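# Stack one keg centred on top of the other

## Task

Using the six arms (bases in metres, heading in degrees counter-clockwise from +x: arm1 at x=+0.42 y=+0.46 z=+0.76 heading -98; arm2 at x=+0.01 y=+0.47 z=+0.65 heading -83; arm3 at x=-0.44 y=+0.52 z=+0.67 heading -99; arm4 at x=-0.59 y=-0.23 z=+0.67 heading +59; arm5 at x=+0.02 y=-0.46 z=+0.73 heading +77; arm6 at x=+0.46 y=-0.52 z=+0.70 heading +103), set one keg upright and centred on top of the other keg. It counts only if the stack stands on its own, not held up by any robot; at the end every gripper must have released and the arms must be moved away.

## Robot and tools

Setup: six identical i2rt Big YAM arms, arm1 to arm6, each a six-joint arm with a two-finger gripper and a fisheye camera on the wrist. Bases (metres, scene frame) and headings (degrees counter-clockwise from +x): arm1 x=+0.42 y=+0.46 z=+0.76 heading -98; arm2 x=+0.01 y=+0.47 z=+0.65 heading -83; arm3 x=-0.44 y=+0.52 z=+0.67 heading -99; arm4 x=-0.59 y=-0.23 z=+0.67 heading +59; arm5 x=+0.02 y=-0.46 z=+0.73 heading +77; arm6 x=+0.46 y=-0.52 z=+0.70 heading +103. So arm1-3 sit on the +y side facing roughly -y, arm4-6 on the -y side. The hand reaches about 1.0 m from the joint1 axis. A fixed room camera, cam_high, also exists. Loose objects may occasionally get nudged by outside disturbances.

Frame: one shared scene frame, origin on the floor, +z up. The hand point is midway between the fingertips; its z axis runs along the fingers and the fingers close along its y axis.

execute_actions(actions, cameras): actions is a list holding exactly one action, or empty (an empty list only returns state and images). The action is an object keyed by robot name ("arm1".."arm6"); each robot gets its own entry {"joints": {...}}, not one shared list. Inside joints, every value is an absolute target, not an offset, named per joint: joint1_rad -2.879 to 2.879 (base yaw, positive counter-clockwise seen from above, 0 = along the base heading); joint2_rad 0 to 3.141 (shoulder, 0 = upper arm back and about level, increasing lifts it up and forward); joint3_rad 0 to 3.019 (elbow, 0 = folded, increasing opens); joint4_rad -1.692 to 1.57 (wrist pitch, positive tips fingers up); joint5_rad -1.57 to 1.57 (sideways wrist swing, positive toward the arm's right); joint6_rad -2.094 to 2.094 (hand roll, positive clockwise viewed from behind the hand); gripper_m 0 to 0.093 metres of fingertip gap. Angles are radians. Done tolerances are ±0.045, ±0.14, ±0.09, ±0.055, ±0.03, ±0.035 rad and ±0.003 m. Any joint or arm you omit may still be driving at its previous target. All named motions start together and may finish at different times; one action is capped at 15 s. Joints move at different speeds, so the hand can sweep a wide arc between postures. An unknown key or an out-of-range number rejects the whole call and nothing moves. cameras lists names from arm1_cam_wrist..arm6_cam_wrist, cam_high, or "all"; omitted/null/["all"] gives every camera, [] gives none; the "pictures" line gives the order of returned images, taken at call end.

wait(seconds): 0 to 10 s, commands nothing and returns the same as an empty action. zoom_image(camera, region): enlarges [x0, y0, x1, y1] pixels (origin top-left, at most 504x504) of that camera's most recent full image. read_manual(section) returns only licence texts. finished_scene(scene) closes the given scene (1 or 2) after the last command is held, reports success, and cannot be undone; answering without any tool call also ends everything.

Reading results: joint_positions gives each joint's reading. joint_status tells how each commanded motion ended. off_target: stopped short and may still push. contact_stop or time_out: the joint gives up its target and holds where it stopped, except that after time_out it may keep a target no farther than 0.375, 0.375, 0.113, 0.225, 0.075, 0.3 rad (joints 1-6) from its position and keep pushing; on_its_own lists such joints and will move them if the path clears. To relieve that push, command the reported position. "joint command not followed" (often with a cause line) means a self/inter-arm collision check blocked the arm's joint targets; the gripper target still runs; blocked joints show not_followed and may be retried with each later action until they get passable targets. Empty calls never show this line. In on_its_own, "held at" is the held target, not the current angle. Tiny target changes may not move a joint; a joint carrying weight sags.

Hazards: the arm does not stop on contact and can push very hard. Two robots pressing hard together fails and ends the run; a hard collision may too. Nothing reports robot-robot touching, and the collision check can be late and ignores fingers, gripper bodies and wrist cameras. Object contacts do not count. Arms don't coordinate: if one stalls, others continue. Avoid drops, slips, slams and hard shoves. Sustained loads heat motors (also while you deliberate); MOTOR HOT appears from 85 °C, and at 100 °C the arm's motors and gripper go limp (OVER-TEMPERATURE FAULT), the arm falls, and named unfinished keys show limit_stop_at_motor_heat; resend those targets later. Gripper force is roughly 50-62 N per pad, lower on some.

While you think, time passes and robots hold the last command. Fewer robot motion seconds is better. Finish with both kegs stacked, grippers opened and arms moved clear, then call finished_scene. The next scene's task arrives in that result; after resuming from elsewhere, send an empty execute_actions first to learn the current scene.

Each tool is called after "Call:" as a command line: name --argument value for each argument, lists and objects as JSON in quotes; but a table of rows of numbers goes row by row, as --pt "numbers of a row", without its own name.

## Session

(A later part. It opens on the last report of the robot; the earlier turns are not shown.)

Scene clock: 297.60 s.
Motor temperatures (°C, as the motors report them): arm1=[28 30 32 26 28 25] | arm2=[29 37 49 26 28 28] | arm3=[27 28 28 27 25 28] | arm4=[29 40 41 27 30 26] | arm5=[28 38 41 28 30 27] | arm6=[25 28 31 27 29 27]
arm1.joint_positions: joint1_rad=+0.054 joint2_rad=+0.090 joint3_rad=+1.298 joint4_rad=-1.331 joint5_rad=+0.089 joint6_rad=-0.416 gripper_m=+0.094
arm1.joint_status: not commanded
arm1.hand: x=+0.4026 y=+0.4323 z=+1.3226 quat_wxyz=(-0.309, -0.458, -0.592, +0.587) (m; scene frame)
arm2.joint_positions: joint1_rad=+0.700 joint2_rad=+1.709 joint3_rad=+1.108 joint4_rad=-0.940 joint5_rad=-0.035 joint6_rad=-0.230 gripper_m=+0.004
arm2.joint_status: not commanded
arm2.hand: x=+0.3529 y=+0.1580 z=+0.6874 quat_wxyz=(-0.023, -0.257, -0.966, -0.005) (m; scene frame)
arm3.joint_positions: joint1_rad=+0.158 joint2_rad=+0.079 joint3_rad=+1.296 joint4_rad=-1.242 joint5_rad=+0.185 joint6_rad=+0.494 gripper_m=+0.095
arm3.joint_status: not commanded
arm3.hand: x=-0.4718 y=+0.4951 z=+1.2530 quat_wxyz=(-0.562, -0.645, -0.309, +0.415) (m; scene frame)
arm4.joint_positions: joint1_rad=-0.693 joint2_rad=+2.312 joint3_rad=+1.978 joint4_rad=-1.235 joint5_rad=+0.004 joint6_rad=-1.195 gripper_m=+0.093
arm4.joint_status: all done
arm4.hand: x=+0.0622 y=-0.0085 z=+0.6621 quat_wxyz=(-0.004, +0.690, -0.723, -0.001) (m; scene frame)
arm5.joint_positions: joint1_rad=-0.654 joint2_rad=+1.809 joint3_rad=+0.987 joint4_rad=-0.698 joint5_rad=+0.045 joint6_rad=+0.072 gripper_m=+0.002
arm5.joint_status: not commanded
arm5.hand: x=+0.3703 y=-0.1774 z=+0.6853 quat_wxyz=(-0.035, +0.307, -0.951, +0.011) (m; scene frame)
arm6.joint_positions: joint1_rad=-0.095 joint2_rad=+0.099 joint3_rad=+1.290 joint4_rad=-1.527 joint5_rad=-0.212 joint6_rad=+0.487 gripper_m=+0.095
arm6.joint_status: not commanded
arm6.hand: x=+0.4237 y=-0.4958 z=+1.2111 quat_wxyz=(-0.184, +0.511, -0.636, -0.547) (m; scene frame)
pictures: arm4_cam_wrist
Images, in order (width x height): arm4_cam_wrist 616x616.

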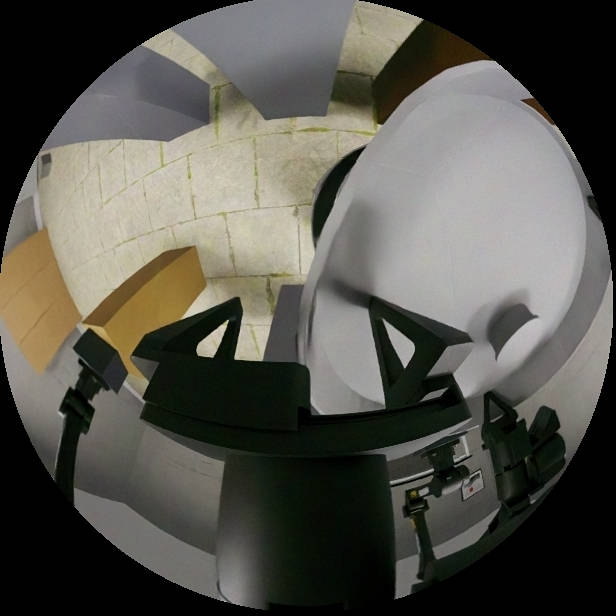

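Call:
execute_actions --actions '[{"arm4":{"joints":{"gripper_m":0}}}]'

Scene clock: 311.67 s.
Motor temperatures (°C, as the motors report them): arm1=[28 31 32 26 28 25] | arm2=[29 36 49 26 29 28] | arm3=[27 28 28 27 25 28] | arm4=[29 41 40 27 30 26] | arm5=[28 37 41 28 32 27] | arm6=[25 28 31 27 29 27]
arm1.joint_positions: joint1_rad=+0.054 joint2_rad=+0.090 joint3_rad=+1.298 joint4_rad=-1.331 joint5_rad=+0.089 joint6_rad=-0.416 gripper_m=+0.094
arm1.joint_status: not commanded
arm1.hand: x=+0.4026 y=+0.4323 z=+1.3226 quat_wxyz=(-0.309, -0.458, -0.592, +0.587) (m; scene frame)
arm2.joint_positions: joint1_rad=+0.700 joint2_rad=+1.712 joint3_rad=+1.108 joint4_rad=-0.939 joint5_rad=-0.040 joint6_rad=-0.230 gripper_m=+0.003
arm2.joint_status: not commanded
arm2.hand: x=+0.3535 y=+0.1586 z=+0.6863 quat_wxyz=(-0.023, -0.257, -0.966, -0.008) (m; scene frame)
arm3.joint_positions: joint1_rad=+0.158 joint2_rad=+0.079 joint3_rad=+1.296 joint4_rad=-1.242 joint5_rad=+0.185 joint6_rad=+0.494 gripper_m=+0.095
arm3.joint_status: not commanded
arm3.hand: x=-0.4718 y=+0.4951 z=+1.2530 quat_wxyz=(-0.562, -0.645, -0.309, +0.415) (m; scene frame)
arm4.joint_positions: joint1_rad=-0.693 joint2_rad=+2.311 joint3_rad=+1.977 joint4_rad=-1.223 joint5_rad=+0.010 joint6_rad=-1.185 gripper_m=+0.007
arm4.joint_status: gripper_m off_target (ended at +0.007, target +0.000)
arm4.hand: x=+0.0652 y=-0.0083 z=+0.6626 quat_wxyz=(-0.009, +0.687, -0.727, +0.004) (m; scene frame)
arm5.joint_positions: joint1_rad=-0.655 joint2_rad=+1.811 joint3_rad=+0.987 joint4_rad=-0.694 joint5_rad=+0.047 joint6_rad=+0.072 gripper_m=+0.001
arm5.joint_status: not commanded
arm5.hand: x=+0.3713 y=-0.1774 z=+0.6846 quat_wxyz=(-0.037, +0.306, -0.951, +0.012) (m; scene frame)
arm6.joint_positions: joint1_rad=-0.095 joint2_rad=+0.099 joint3_rad=+1.290 joint4_rad=-1.527 joint5_rad=-0.212 joint6_rad=+0.487 gripper_m=+0.095
arm6.joint_status: not commanded
arm6.hand: x=+0.4237 y=-0.4958 z=+1.2111 quat_wxyz=(-0.184, +0.511, -0.636, -0.547) (m; scene frame)
pictures: arm1_cam_wrist, arm2_cam_wrist, arm3_cam_wrist, arm4_cam_wrist, arm5_cam_wrist, arm6_cam_wrist, cam_high
Images, in order (width x height): arm1_cam_wrist 616x616, arm2_cam_wrist 616x616, arm3_cam_wrist 616x616, arm4_cam_wrist 616x616, arm5_cam_wrist 616x616, arm6_cam_wrist 616x616, cam_high 504x504.

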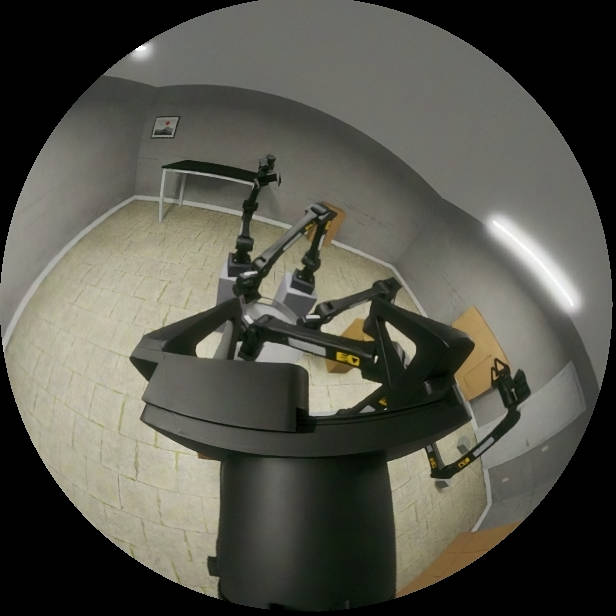

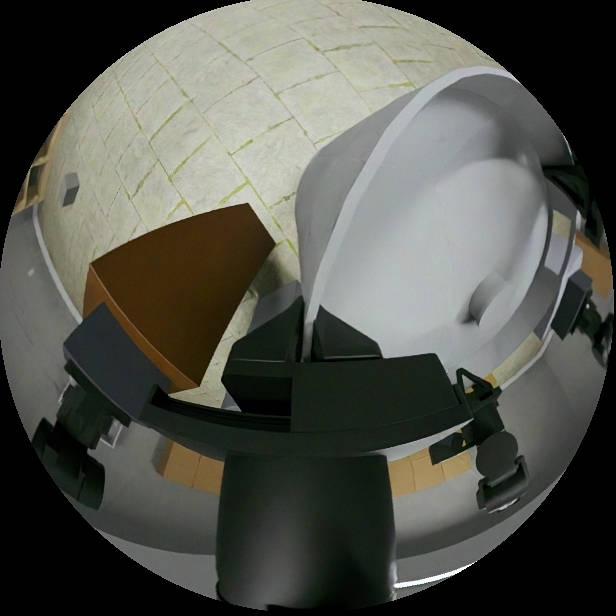

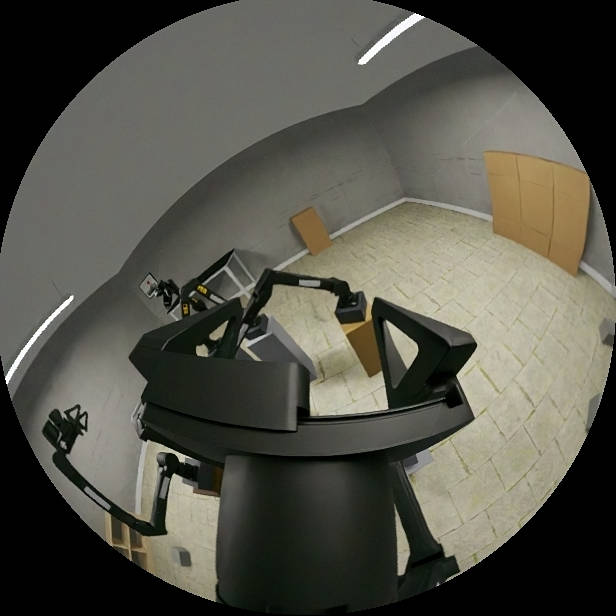

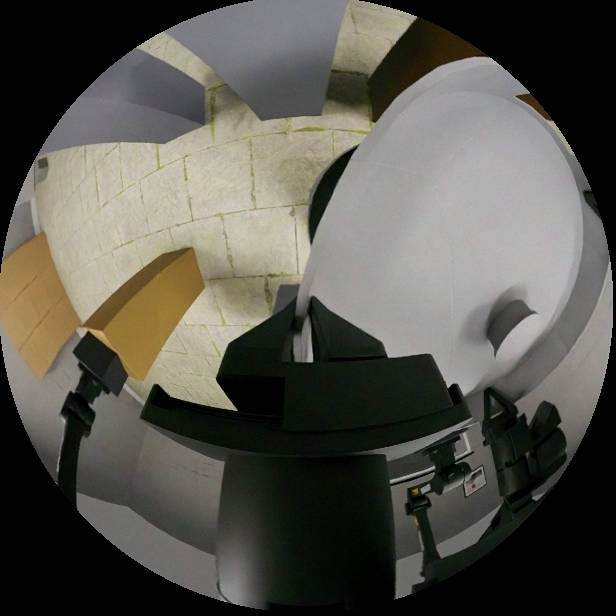

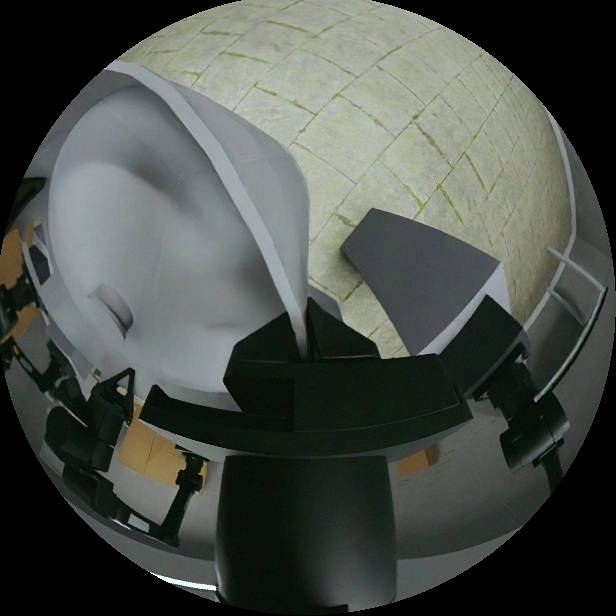

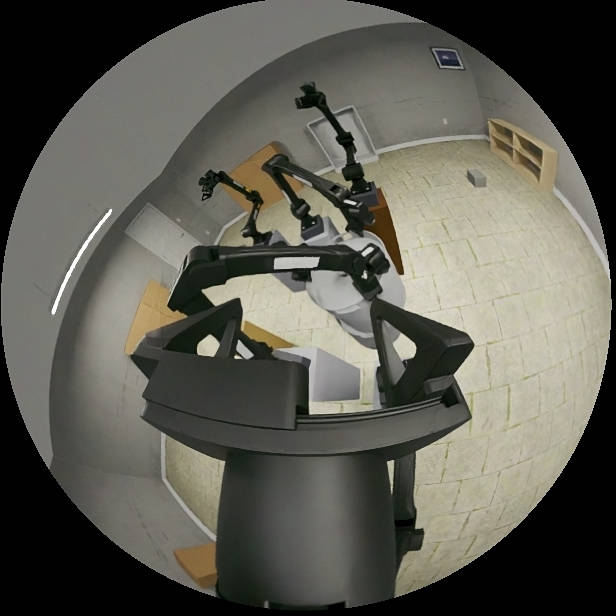

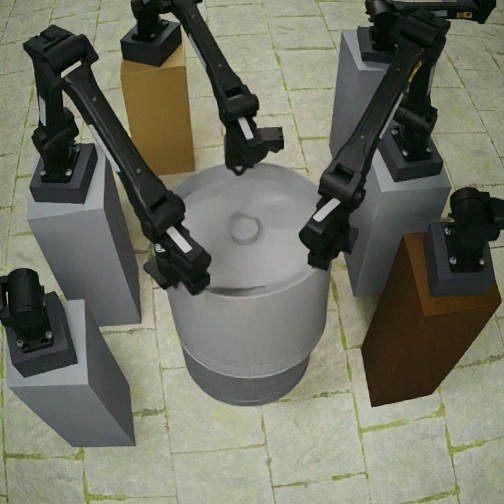

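Call:
execute_actions --actions '[{"arm4":{"joints":{"joint2_rad":2.07,"joint3_rad":2.08,"gripper_m":0}},"arm2":{"joints":{"joint2_rad":1.47,"joint3_rad":1.23}},"arm5":{"joints":{"joint2_rad":1.6,"joint3_rad":1.07}}}]' --cameras '["arm2_cam_wrist","arm4_cam_wrist","arm5_cam_wrist","cam_high"]'

Scene clock: 317.10 s.
Motor temperatures (°C, as the motors report them): arm1=[28 31 32 26 28 25] | arm2=[29 37 50 26 30 28] | arm3=[27 28 28 27 25 28] | arm4=[29 43 41 27 30 26] | arm5=[28 38 41 28 32 27] | arm6=[25 28 31 27 29 27]
arm1.joint_positions: joint1_rad=+0.054 joint2_rad=+0.090 joint3_rad=+1.298 joint4_rad=-1.331 joint5_rad=+0.089 joint6_rad=-0.416 gripper_m=+0.094
arm1.joint_status: not commanded
arm1.hand: x=+0.4026 y=+0.4323 z=+1.3226 quat_wxyz=(-0.309, -0.458, -0.592, +0.587) (m; scene frame)
arm2.joint_positions: joint1_rad=+0.700 joint2_rad=+1.709 joint3_rad=+1.108 joint4_rad=-0.944 joint5_rad=-0.035 joint6_rad=-0.227 gripper_m=+0.003
arm2.joint_status: joint2_rad time_out (moved -0.003 of -0.242); joint3_rad time_out (moved +0.000 of +0.122)
arm2.on_its_own: joint2_rad reads +1.709 and still pushes toward +1.470 since a time_out; joint3_rad reads +1.108 and still pushes toward +1.221 since a time_out
arm2.hand: x=+0.3523 y=+0.1586 z=+0.6876 quat_wxyz=(-0.021, -0.259, -0.966, -0.006) (m; scene frame)
arm3.joint_positions: joint1_rad=+0.158 joint2_rad=+0.079 joint3_rad=+1.296 joint4_rad=-1.242 joint5_rad=+0.185 joint6_rad=+0.494 gripper_m=+0.095
arm3.joint_status: not commanded
arm3.hand: x=-0.4718 y=+0.4951 z=+1.2530 quat_wxyz=(-0.562, -0.645, -0.309, +0.415) (m; scene frame)
arm4.joint_positions: joint1_rad=-0.684 joint2_rad=+2.284 joint3_rad=+1.977 joint4_rad=-1.240 joint5_rad=+0.010 joint6_rad=-1.170 gripper_m=+0.006
arm4.joint_status: joint2_rad time_out (moved -0.027 of -0.241); joint3_rad time_out (moved +0.000 of +0.103); gripper_m off_target (ended at +0.006, target +0.000)
arm4.on_its_own: joint2_rad reads +2.284 and still pushes toward +2.070 since a time_out; joint3_rad reads +1.977 and still pushes toward +2.080 since a time_out
arm4.hand: x=+0.0625 y=-0.0031 z=+0.6805 quat_wxyz=(-0.013, +0.684, -0.729, +0.006) (m; scene frame)
arm5.joint_positions: joint1_rad=-0.650 joint2_rad=+1.807 joint3_rad=+0.987 joint4_rad=-0.708 joint5_rad=+0.032 joint6_rad=+0.088 gripper_m=+0.001
arm5.joint_status: joint2_rad time_out (moved -0.004 of -0.211); the others done
arm5.on_its_own: joint2_rad reads +1.807 and still pushes toward +1.600 since a time_out
arm5.hand: x=+0.3660 y=-0.1754 z=+0.6859 quat_wxyz=(-0.029, +0.302, -0.953, +0.006) (m; scene frame)
arm6.joint_positions: joint1_rad=-0.095 joint2_rad=+0.099 joint3_rad=+1.290 joint4_rad=-1.527 joint5_rad=-0.212 joint6_rad=+0.487 gripper_m=+0.095
arm6.joint_status: not commanded
arm6.hand: x=+0.4237 y=-0.4958 z=+1.2111 quat_wxyz=(-0.184, +0.511, -0.636, -0.547) (m; scene frame)
pictures: arm2_cam_wrist, arm4_cam_wrist, arm5_cam_wrist, cam_high
Images, in order (width x height): arm2_cam_wrist 616x616, arm4_cam_wrist 616x616, arm5_cam_wrist 616x616, cam_high 504x504.

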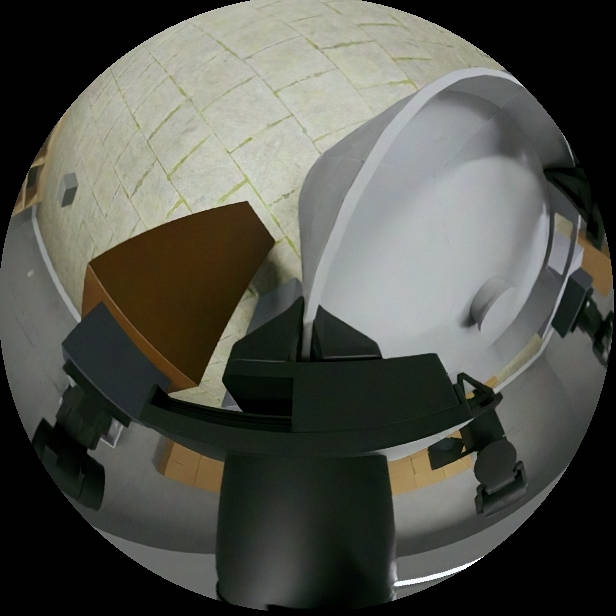

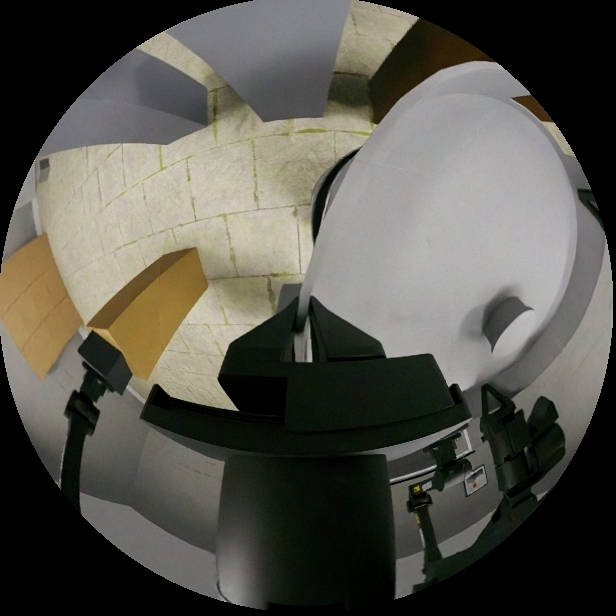

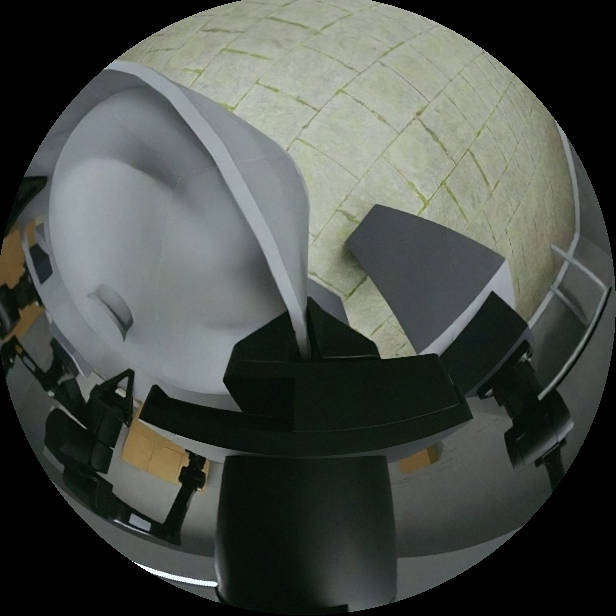

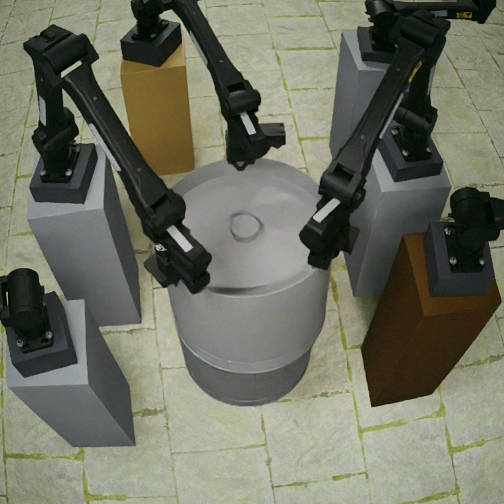

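Call:
execute_actions --actions '[{"arm4":{"joints":{"joint2_rad":2.035}},"arm2":{"joints":{"joint2_rad":1.43,"joint1_rad":0.67}},"arm5":{"joints":{"joint2_rad":1.575,"joint1_rad":-0.62}}}]' --cameras '["arm2_cam_wrist","arm4_cam_wrist","arm5_cam_wrist","cam_high"]'

Scene clock: 322.33 s.
Motor temperatures (°C, as the motors report them): arm1=[28 31 32 26 28 25] | arm2=[29 38 52 26 30 28] | arm3=[27 28 28 27 25 28] | arm4=[29 46 45 27 30 26] | arm5=[28 39 42 28 31 27] | arm6=[25 28 31 27 29 27]
arm1.joint_positions: joint1_rad=+0.054 joint2_rad=+0.090 joint3_rad=+1.298 joint4_rad=-1.331 joint5_rad=+0.089 joint6_rad=-0.416 gripper_m=+0.094
arm1.joint_status: not commanded
arm1.hand: x=+0.4026 y=+0.4323 z=+1.3226 quat_wxyz=(-0.309, -0.458, -0.592, +0.587) (m; scene frame)
arm2.joint_positions: joint1_rad=+0.699 joint2_rad=+1.687 joint3_rad=+1.108 joint4_rad=-0.957 joint5_rad=-0.043 joint6_rad=-0.226 gripper_m=+0.003
arm2.joint_status: joint2_rad time_out (moved -0.021 of -0.279); the others done
arm2.on_its_own: joint2_rad reads +1.687 and still pushes toward +1.430 since a time_out; joint3_rad reads +1.108 and still pushes toward +1.221 since a time_out
arm2.hand: x=+0.3519 y=+0.1600 z=+0.6969 quat_wxyz=(-0.027, -0.259, -0.965, -0.007) (m; scene frame)
arm3.joint_positions: joint1_rad=+0.158 joint2_rad=+0.079 joint3_rad=+1.296 joint4_rad=-1.242 joint5_rad=+0.185 joint6_rad=+0.494 gripper_m=+0.095
arm3.joint_status: not commanded
arm3.hand: x=-0.4718 y=+0.4951 z=+1.2530 quat_wxyz=(-0.562, -0.645, -0.309, +0.415) (m; scene frame)
arm4.joint_positions: joint1_rad=-0.681 joint2_rad=+2.271 joint3_rad=+1.975 joint4_rad=-1.242 joint5_rad=+0.010 joint6_rad=-1.168 gripper_m=+0.006
arm4.joint_status: joint2_rad time_out (moved -0.013 of -0.249)
arm4.on_its_own: joint2_rad reads +2.271 and still pushes toward +2.035 since a time_out; joint3_rad reads +1.975 and still pushes toward +2.080 since a time_out
arm4.hand: x=+0.0622 y=-0.0010 z=+0.6883 quat_wxyz=(-0.017, +0.685, -0.729, +0.008) (m; scene frame)
arm5.joint_positions: joint1_rad=-0.642 joint2_rad=+1.787 joint3_rad=+0.987 joint4_rad=-0.717 joint5_rad=+0.037 joint6_rad=+0.094 gripper_m=+0.001
arm5.joint_status: joint2_rad time_out (moved -0.020 of -0.232); the others done
arm5.on_its_own: joint2_rad reads +1.787 and still pushes toward +1.575 since a time_out
arm5.hand: x=+0.3653 y=-0.1728 z=+0.6944 quat_wxyz=(-0.035, +0.302, -0.953, +0.006) (m; scene frame)
arm6.joint_positions: joint1_rad=-0.095 joint2_rad=+0.099 joint3_rad=+1.290 joint4_rad=-1.527 joint5_rad=-0.212 joint6_rad=+0.487 gripper_m=+0.095
arm6.joint_status: not commanded
arm6.hand: x=+0.4237 y=-0.4958 z=+1.2111 quat_wxyz=(-0.184, +0.511, -0.636, -0.547) (m; scene frame)
pictures: arm2_cam_wrist, arm4_cam_wrist, arm5_cam_wrist, cam_high
Images, in order (width x height): arm2_cam_wrist 616x616, arm4_cam_wrist 616x616, arm5_cam_wrist 616x616, cam_high 504x504.

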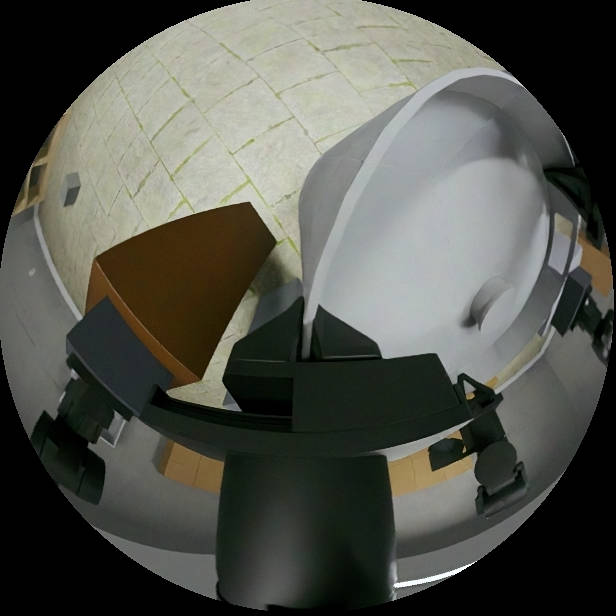

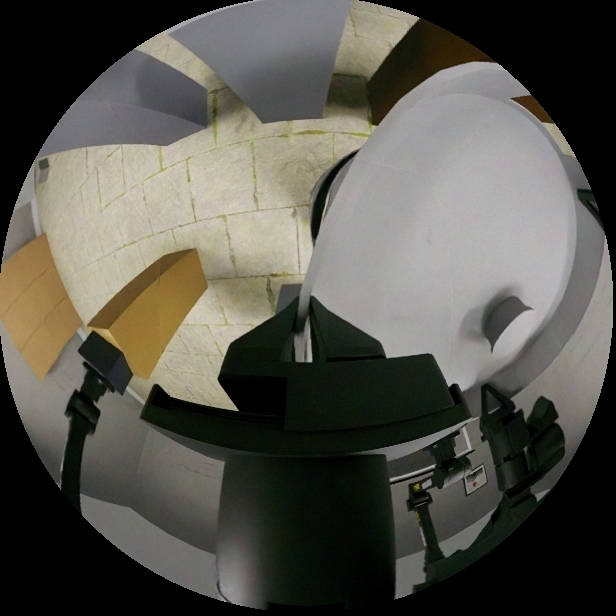

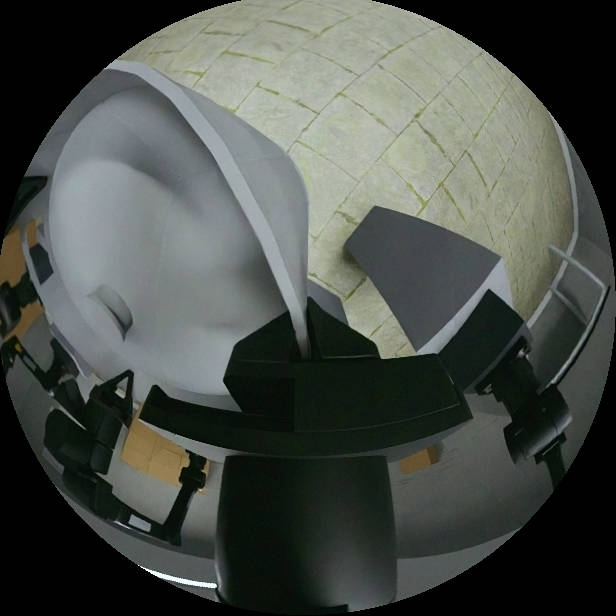

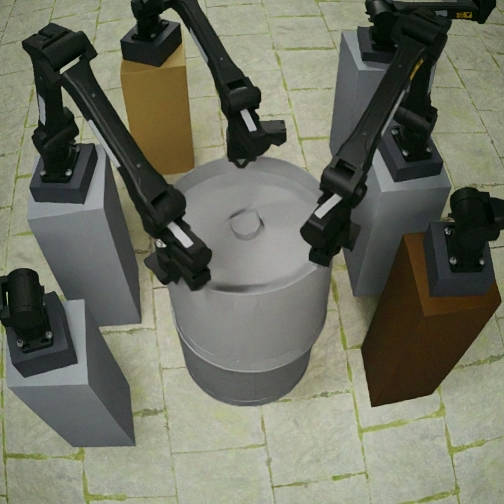

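Call:
execute_actions --actions '[{"arm4":{"joints":{"joint2_rad":2.0,"joint4_rad":-1.32}},"arm2":{"joints":{"joint1_rad":0.64}},"arm5":{"joints":{"joint1_rad":-0.61}}}]' --cameras '["arm2_cam_wrist","arm4_cam_wrist","arm5_cam_wrist","cam_high"]'

Call:
zoom_image --camera "arm4_cam_wrist" --region '[250,110,410,370]'

Call:
zoom_image --camera "cam_high" --region '[150,260,350,420]'

Scene clock: 328.93 s.
Motor temperatures (°C, as the motors report them): arm1=[28 31 32 26 28 25] | arm2=[29 39 53 26 31 28] | arm3=[27 28 28 27 25 28] | arm4=[29 49 48 27 30 26] | arm5=[28 40 42 28 31 27] | arm6=[25 28 31 27 29 27]
arm1.joint_positions: joint1_rad=+0.054 joint2_rad=+0.090 joint3_rad=+1.298 joint4_rad=-1.331 joint5_rad=+0.089 joint6_rad=-0.416 gripper_m=+0.094
arm1.joint_status: not commanded
arm1.hand: x=+0.4026 y=+0.4323 z=+1.3226 quat_wxyz=(-0.309, -0.458, -0.592, +0.587) (m; scene frame)
arm2.joint_positions: joint1_rad=+0.681 joint2_rad=+1.687 joint3_rad=+1.108 joint4_rad=-0.976 joint5_rad=-0.032 joint6_rad=-0.238 gripper_m=+0.002
arm2.joint_status: all done
arm2.on_its_own: joint2_rad reads +1.687 and still pushes toward +1.430 since a time_out; joint3_rad reads +1.108 and still pushes toward +1.221 since a time_out
arm2.hand: x=+0.3416 y=+0.1559 z=+0.6971 quat_wxyz=(-0.016, -0.262, -0.965, -0.007) (m; scene frame)
arm3.joint_positions: joint1_rad=+0.158 joint2_rad=+0.079 joint3_rad=+1.296 joint4_rad=-1.242 joint5_rad=+0.185 joint6_rad=+0.494 gripper_m=+0.095
arm3.joint_status: not commanded
arm3.hand: x=-0.4718 y=+0.4951 z=+1.2530 quat_wxyz=(-0.562, -0.645, -0.309, +0.415) (m; scene frame)
arm4.joint_positions: joint1_rad=-0.681 joint2_rad=+2.242 joint3_rad=+1.975 joint4_rad=-1.311 joint5_rad=+0.008 joint6_rad=-1.168 gripper_m=+0.005
arm4.joint_status: joint2_rad time_out (moved -0.030 of -0.271); the others done
arm4.on_its_own: joint2_rad reads +2.242 and still pushes toward +2.000 since a time_out; joint3_rad reads +1.975 and still pushes toward +2.080 since a time_out
arm4.hand: x=+0.0488 y=-0.0055 z=+0.7078 quat_wxyz=(+0.000, +0.685, -0.729, -0.001) (m; scene frame)
arm5.joint_positions: joint1_rad=-0.639 joint2_rad=+1.775 joint3_rad=+0.974 joint4_rad=-0.738 joint5_rad=+0.022 joint6_rad=+0.099 gripper_m=+0.001
arm5.joint_status: all done
arm5.on_its_own: joint2_rad reads +1.775 and still pushes toward +1.575 since a time_out
arm5.hand: x=+0.3546 y=-0.1764 z=+0.6953 quat_wxyz=(-0.022, +0.302, -0.953, +0.004) (m; scene frame)
arm6.joint_positions: joint1_rad=-0.095 joint2_rad=+0.099 joint3_rad=+1.290 joint4_rad=-1.527 joint5_rad=-0.212 joint6_rad=+0.487 gripper_m=+0.095
arm6.joint_status: not commanded
arm6.hand: x=+0.4237 y=-0.4958 z=+1.2111 quat_wxyz=(-0.184, +0.511, -0.636, -0.547) (m; scene frame)
pictures: arm2_cam_wrist, arm4_cam_wrist, arm5_cam_wrist, cam_high
Images, in order (width x height): arm2_cam_wrist 616x616, arm4_cam_wrist 616x616, arm5_cam_wrist 616x616, cam_high 504x504.

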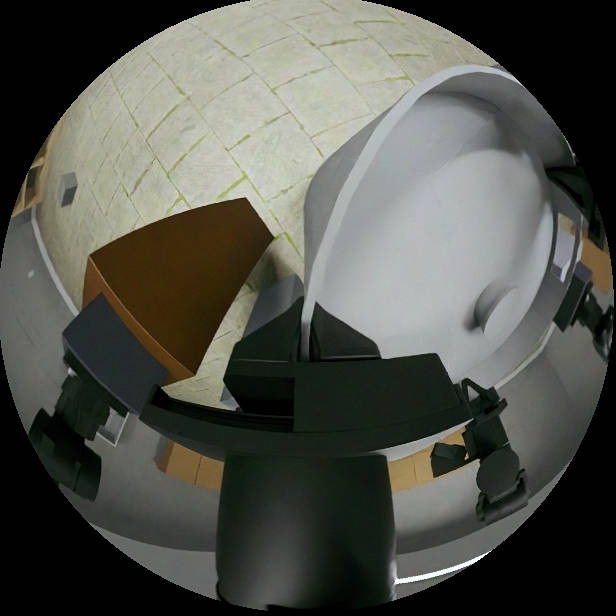

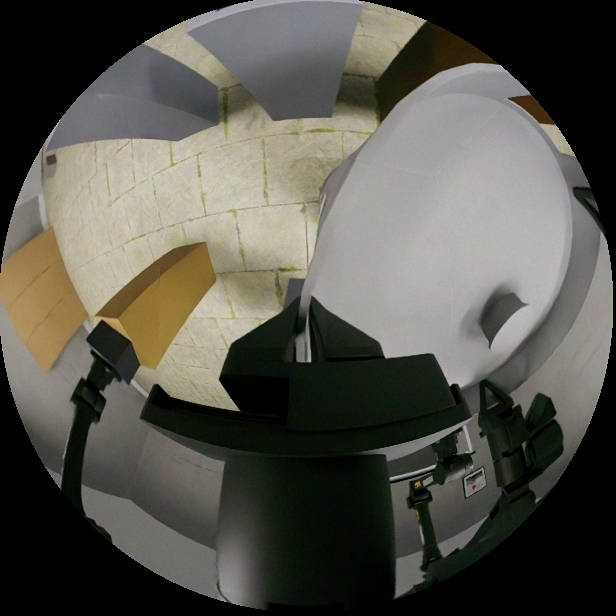

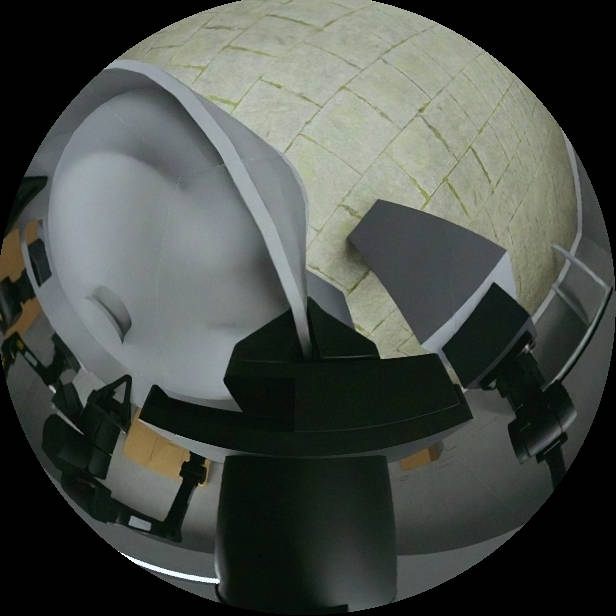

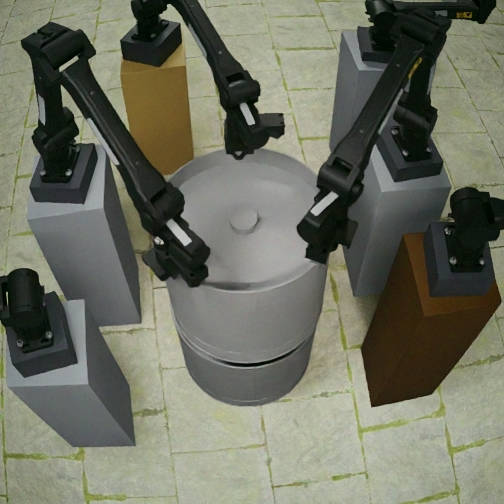

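Region (250, 110, 410, 370) of arm4_cam_wrist's 616x616 image, scaled by 1.938, with more detail than that image has; it fills the left 310 columns of this view, and the rest is white.

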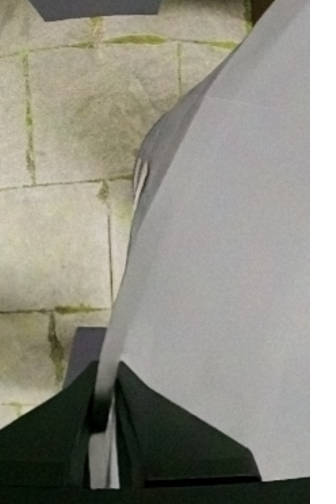

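Region (150, 260, 350, 420) of cam_high's 504x504 image, scaled by 2.520, with more detail than that image has; it fills the top 403 rows of this view, and the rest is white.

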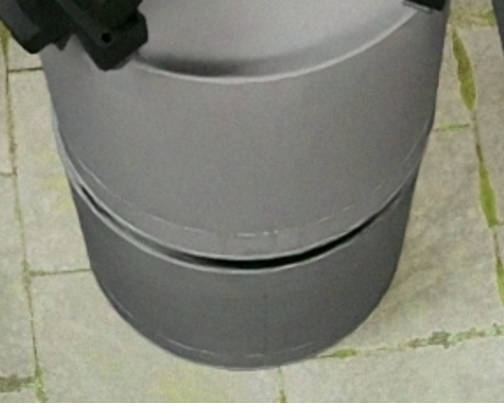

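Call:
execute_actions --actions '[{"arm4":{"joints":{"joint2_rad":2.125,"joint4_rad":-1.28}},"arm2":{"joints":{"joint1_rad":0.69}},"arm5":{"joints":{"joint1_rad":-0.64}}}]' --cameras '["arm2_cam_wrist","arm4_cam_wrist","arm5_cam_wrist","cam_high"]'

Call:
zoom_image --camera "arm4_cam_wrist" --region '[270,110,390,270]'

Call:
zoom_image --camera "cam_high" --region '[150,260,350,420]'

Scene clock: 335.07 s.
Motor temperatures (°C, as the motors report them): arm1=[28 31 32 26 28 25] | arm2=[29 40 54 26 31 28] | arm3=[27 28 28 27 25 28] | arm4=[29 52 49 27 30 26] | arm5=[28 40 43 28 31 27] | arm6=[25 28 32 27 29 27]
arm1.joint_positions: joint1_rad=+0.054 joint2_rad=+0.090 joint3_rad=+1.298 joint4_rad=-1.331 joint5_rad=+0.089 joint6_rad=-0.416 gripper_m=+0.094
arm1.joint_status: not commanded
arm1.hand: x=+0.4026 y=+0.4323 z=+1.3226 quat_wxyz=(-0.309, -0.458, -0.592, +0.587) (m; scene frame)
arm2.joint_positions: joint1_rad=+0.690 joint2_rad=+1.687 joint3_rad=+1.108 joint4_rad=-0.963 joint5_rad=-0.039 joint6_rad=-0.233 gripper_m=+0.002
arm2.joint_status: all done
arm2.on_its_own: joint2_rad reads +1.687 and still pushes toward +1.430 since a time_out; joint3_rad reads +1.108 and still pushes toward +1.221 since a time_out
arm2.hand: x=+0.3479 y=+0.1578 z=+0.6972 quat_wxyz=(-0.024, -0.260, -0.965, -0.007) (m; scene frame)
arm3.joint_positions: joint1_rad=+0.158 joint2_rad=+0.079 joint3_rad=+1.296 joint4_rad=-1.242 joint5_rad=+0.185 joint6_rad=+0.494 gripper_m=+0.095
arm3.joint_status: not commanded
arm3.hand: x=-0.4718 y=+0.4951 z=+1.2530 quat_wxyz=(-0.562, -0.645, -0.309, +0.415) (m; scene frame)
arm4.joint_positions: joint1_rad=-0.681 joint2_rad=+2.260 joint3_rad=+1.975 joint4_rad=-1.276 joint5_rad=+0.012 joint6_rad=-1.166 gripper_m=+0.005
arm4.joint_status: all done
arm4.on_its_own: joint3_rad reads +1.975 and still pushes toward +2.080 since a time_out
arm4.hand: x=+0.0555 y=-0.0038 z=+0.6955 quat_wxyz=(-0.007, +0.684, -0.729, +0.004) (m; scene frame)
arm5.joint_positions: joint1_rad=-0.643 joint2_rad=+1.775 joint3_rad=+0.974 joint4_rad=-0.718 joint5_rad=+0.031 joint6_rad=+0.099 gripper_m=+0.001
arm5.joint_status: all done
arm5.on_its_own: joint2_rad reads +1.775 and still pushes toward +1.575 since a time_out
arm5.hand: x=+0.3607 y=-0.1758 z=+0.6959 quat_wxyz=(-0.033, +0.299, -0.954, +0.004) (m; scene frame)
arm6.joint_positions: joint1_rad=-0.095 joint2_rad=+0.099 joint3_rad=+1.290 joint4_rad=-1.527 joint5_rad=-0.212 joint6_rad=+0.487 gripper_m=+0.095
arm6.joint_status: not commanded
arm6.hand: x=+0.4237 y=-0.4958 z=+1.2111 quat_wxyz=(-0.184, +0.511, -0.636, -0.547) (m; scene frame)
pictures: arm2_cam_wrist, arm4_cam_wrist, arm5_cam_wrist, cam_high
Images, in order (width x height): arm2_cam_wrist 616x616, arm4_cam_wrist 616x616, arm5_cam_wrist 616x616, cam_high 504x504.

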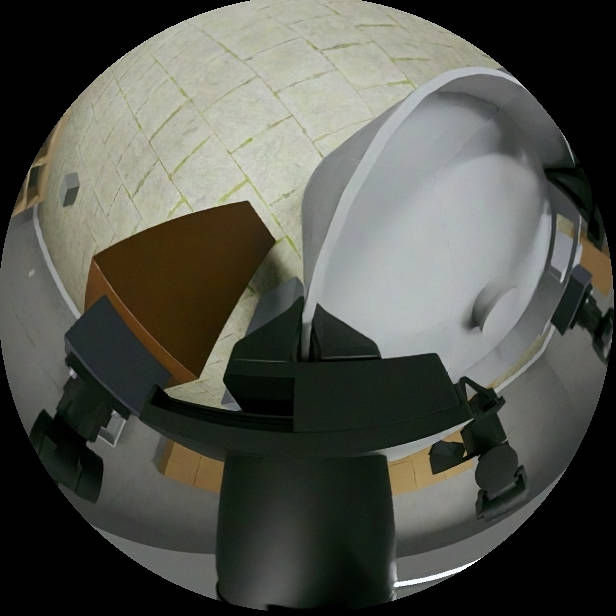

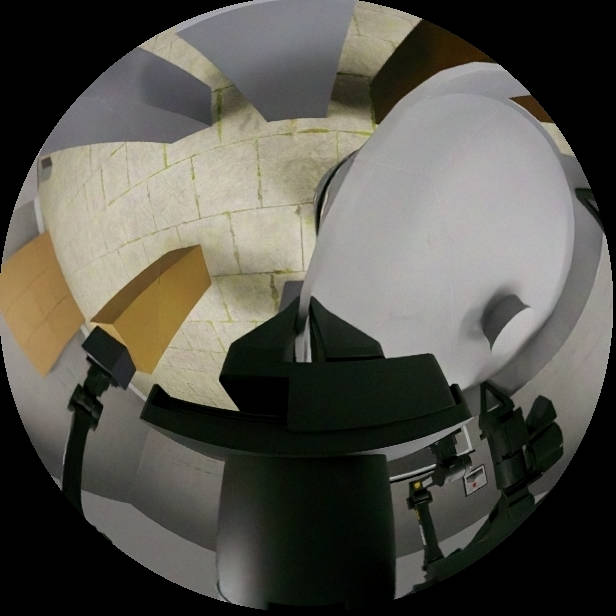

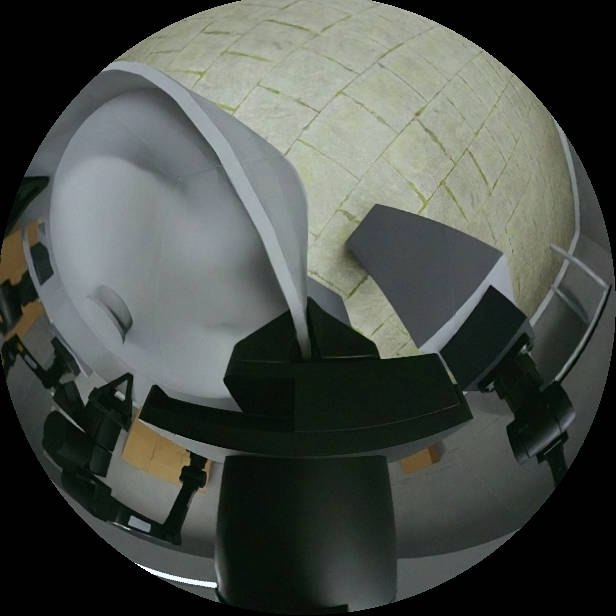

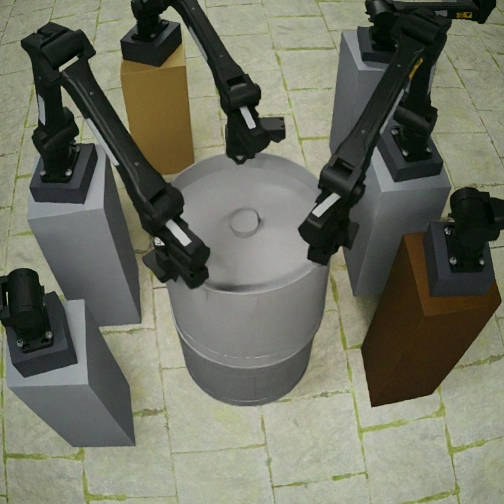

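Region (270, 110, 390, 270) of arm4_cam_wrist's 616x616 image, scaled by 3.150, with more detail than that image has; it fills the left 378 columns of this view, and the rest is white.

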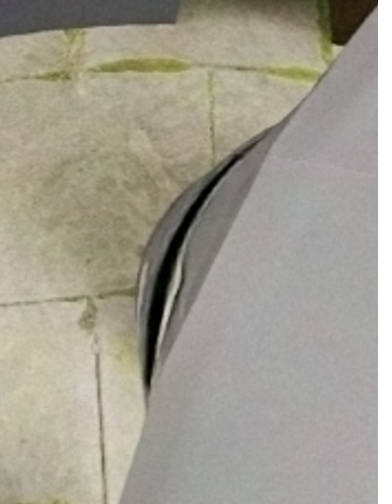

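Region (150, 260, 350, 420) of cam_high's 504x504 image, scaled by 2.520, with more detail than that image has; it fills the top 403 rows of this view, and the rest is white.

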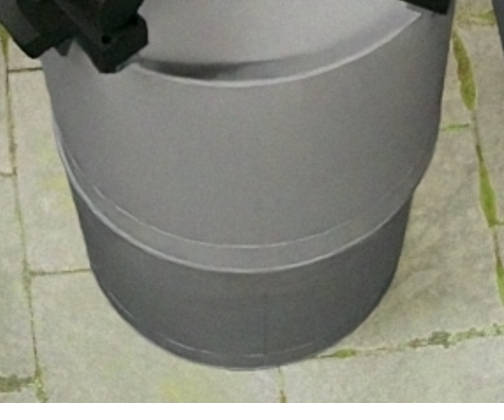

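Call:
execute_actions --actions '[{"arm2":{"joints":{"joint2_rad":1.525}},"arm5":{"joints":{"joint2_rad":1.65}}}]' --cameras '["arm2_cam_wrist","arm4_cam_wrist","arm5_cam_wrist","cam_high"]'

Call:
zoom_image --camera "arm4_cam_wrist" --region '[270,110,390,270]'

Call:
zoom_image --camera "cam_high" --region '[150,260,350,420]'

Scene clock: 340.97 s.
Motor temperatures (°C, as the motors report them): arm1=[28 31 32 26 28 25] | arm2=[29 41 55 26 31 28] | arm3=[27 28 28 27 25 28] | arm4=[29 51 51 27 30 26] | arm5=[28 40 44 28 31 27] | arm6=[25 28 32 27 29 27]
arm1.joint_positions: joint1_rad=+0.054 joint2_rad=+0.090 joint3_rad=+1.298 joint4_rad=-1.331 joint5_rad=+0.089 joint6_rad=-0.416 gripper_m=+0.094
arm1.joint_status: not commanded
arm1.hand: x=+0.4026 y=+0.4323 z=+1.3226 quat_wxyz=(-0.309, -0.458, -0.592, +0.587) (m; scene frame)
arm2.joint_positions: joint1_rad=+0.690 joint2_rad=+1.705 joint3_rad=+1.108 joint4_rad=-0.957 joint5_rad=-0.034 joint6_rad=-0.232 gripper_m=+0.002
arm2.joint_status: joint2_rad time_out (moved +0.018 of -0.162)
arm2.on_its_own: joint2_rad reads +1.705 and still pushes toward +1.525 since a time_out; joint3_rad reads +1.108 and still pushes toward +1.221 since a time_out
arm2.hand: x=+0.3470 y=+0.1573 z=+0.6893 quat_wxyz=(-0.017, -0.261, -0.965, -0.008) (m; scene frame)
arm3.joint_positions: joint1_rad=+0.158 joint2_rad=+0.079 joint3_rad=+1.296 joint4_rad=-1.242 joint5_rad=+0.185 joint6_rad=+0.494 gripper_m=+0.095
arm3.joint_status: not commanded
arm3.hand: x=-0.4718 y=+0.4951 z=+1.2530 quat_wxyz=(-0.562, -0.645, -0.309, +0.415) (m; scene frame)
arm4.joint_positions: joint1_rad=-0.681 joint2_rad=+2.265 joint3_rad=+1.975 joint4_rad=-1.278 joint5_rad=+0.012 joint6_rad=-1.165 gripper_m=+0.005
arm4.joint_status: not commanded
arm4.on_its_own: joint3_rad reads +1.975 and still pushes toward +2.080 since a time_out
arm4.hand: x=+0.0546 y=-0.0041 z=+0.6924 quat_wxyz=(-0.004, +0.684, -0.730, +0.003) (m; scene frame)
arm5.joint_positions: joint1_rad=-0.643 joint2_rad=+1.791 joint3_rad=+0.974 joint4_rad=-0.715 joint5_rad=+0.029 joint6_rad=+0.099 gripper_m=+0.001
arm5.joint_status: joint2_rad off_target (ended at +1.791, target +1.650)
arm5.on_its_own: joint2_rad reads +1.791 and still pushes toward +1.650 since a time_out
arm5.hand: x=+0.3590 y=-0.1768 z=+0.6890 quat_wxyz=(-0.027, +0.300, -0.954, +0.005) (m; scene frame)
arm6.joint_positions: joint1_rad=-0.095 joint2_rad=+0.099 joint3_rad=+1.290 joint4_rad=-1.527 joint5_rad=-0.212 joint6_rad=+0.487 gripper_m=+0.095
arm6.joint_status: not commanded
arm6.hand: x=+0.4237 y=-0.4958 z=+1.2111 quat_wxyz=(-0.184, +0.511, -0.636, -0.547) (m; scene frame)
pictures: arm2_cam_wrist, arm4_cam_wrist, arm5_cam_wrist, cam_high
Images, in order (width x height): arm2_cam_wrist 616x616, arm4_cam_wrist 616x616, arm5_cam_wrist 616x616, cam_high 504x504.

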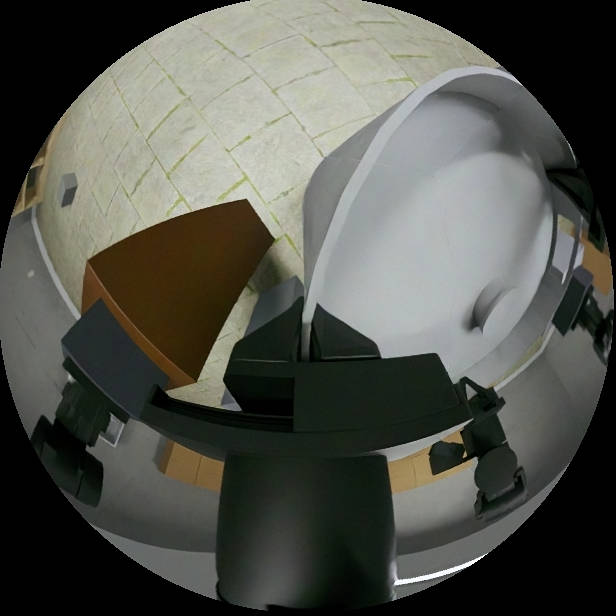

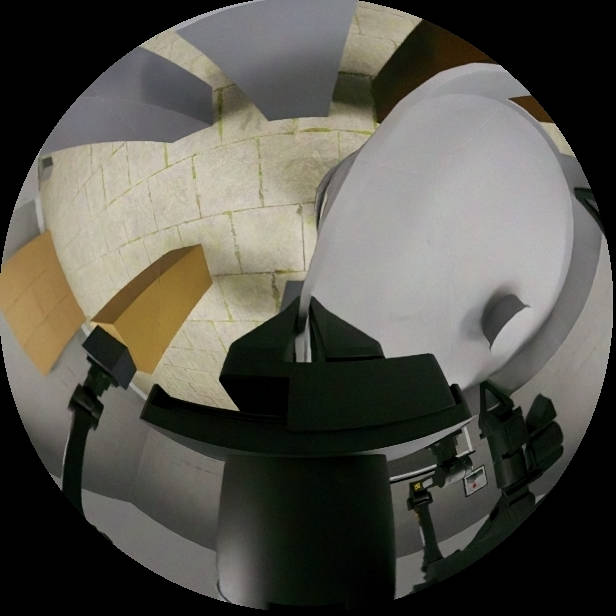

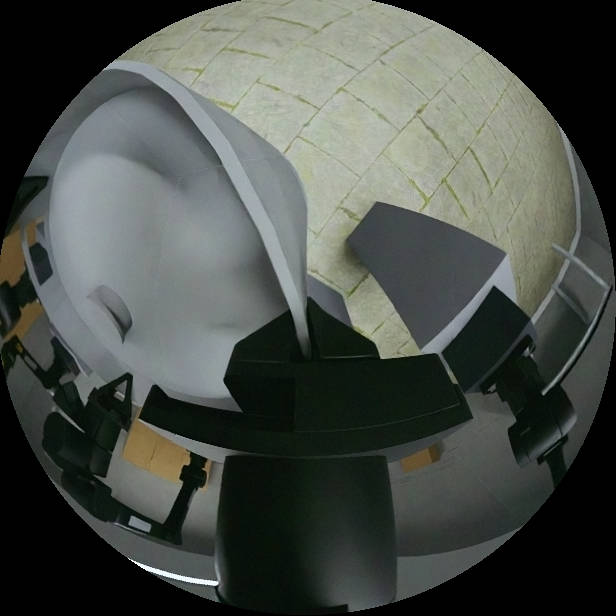

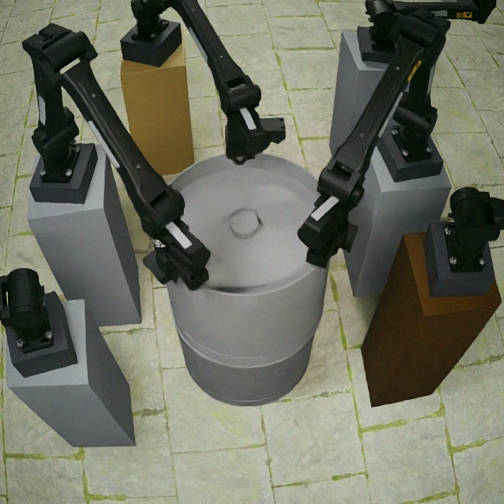

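Region (270, 110, 390, 270) of arm4_cam_wrist's 616x616 image, scaled by 3.150, with more detail than that image has; it fills the left 378 columns of this view, and the rest is white.

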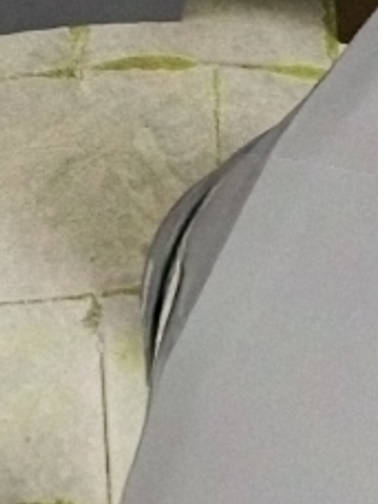

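Region (150, 260, 350, 420) of cam_high's 504x504 image, scaled by 2.520, with more detail than that image has; it fills the top 403 rows of this view, and the rest is white.

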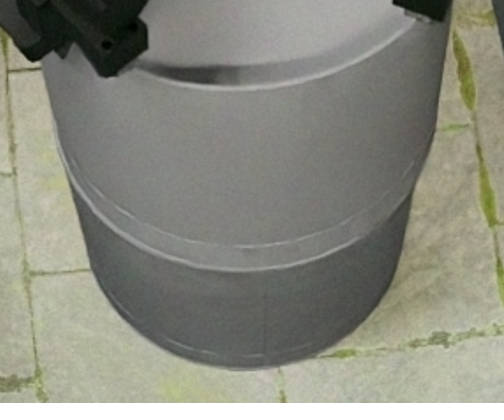

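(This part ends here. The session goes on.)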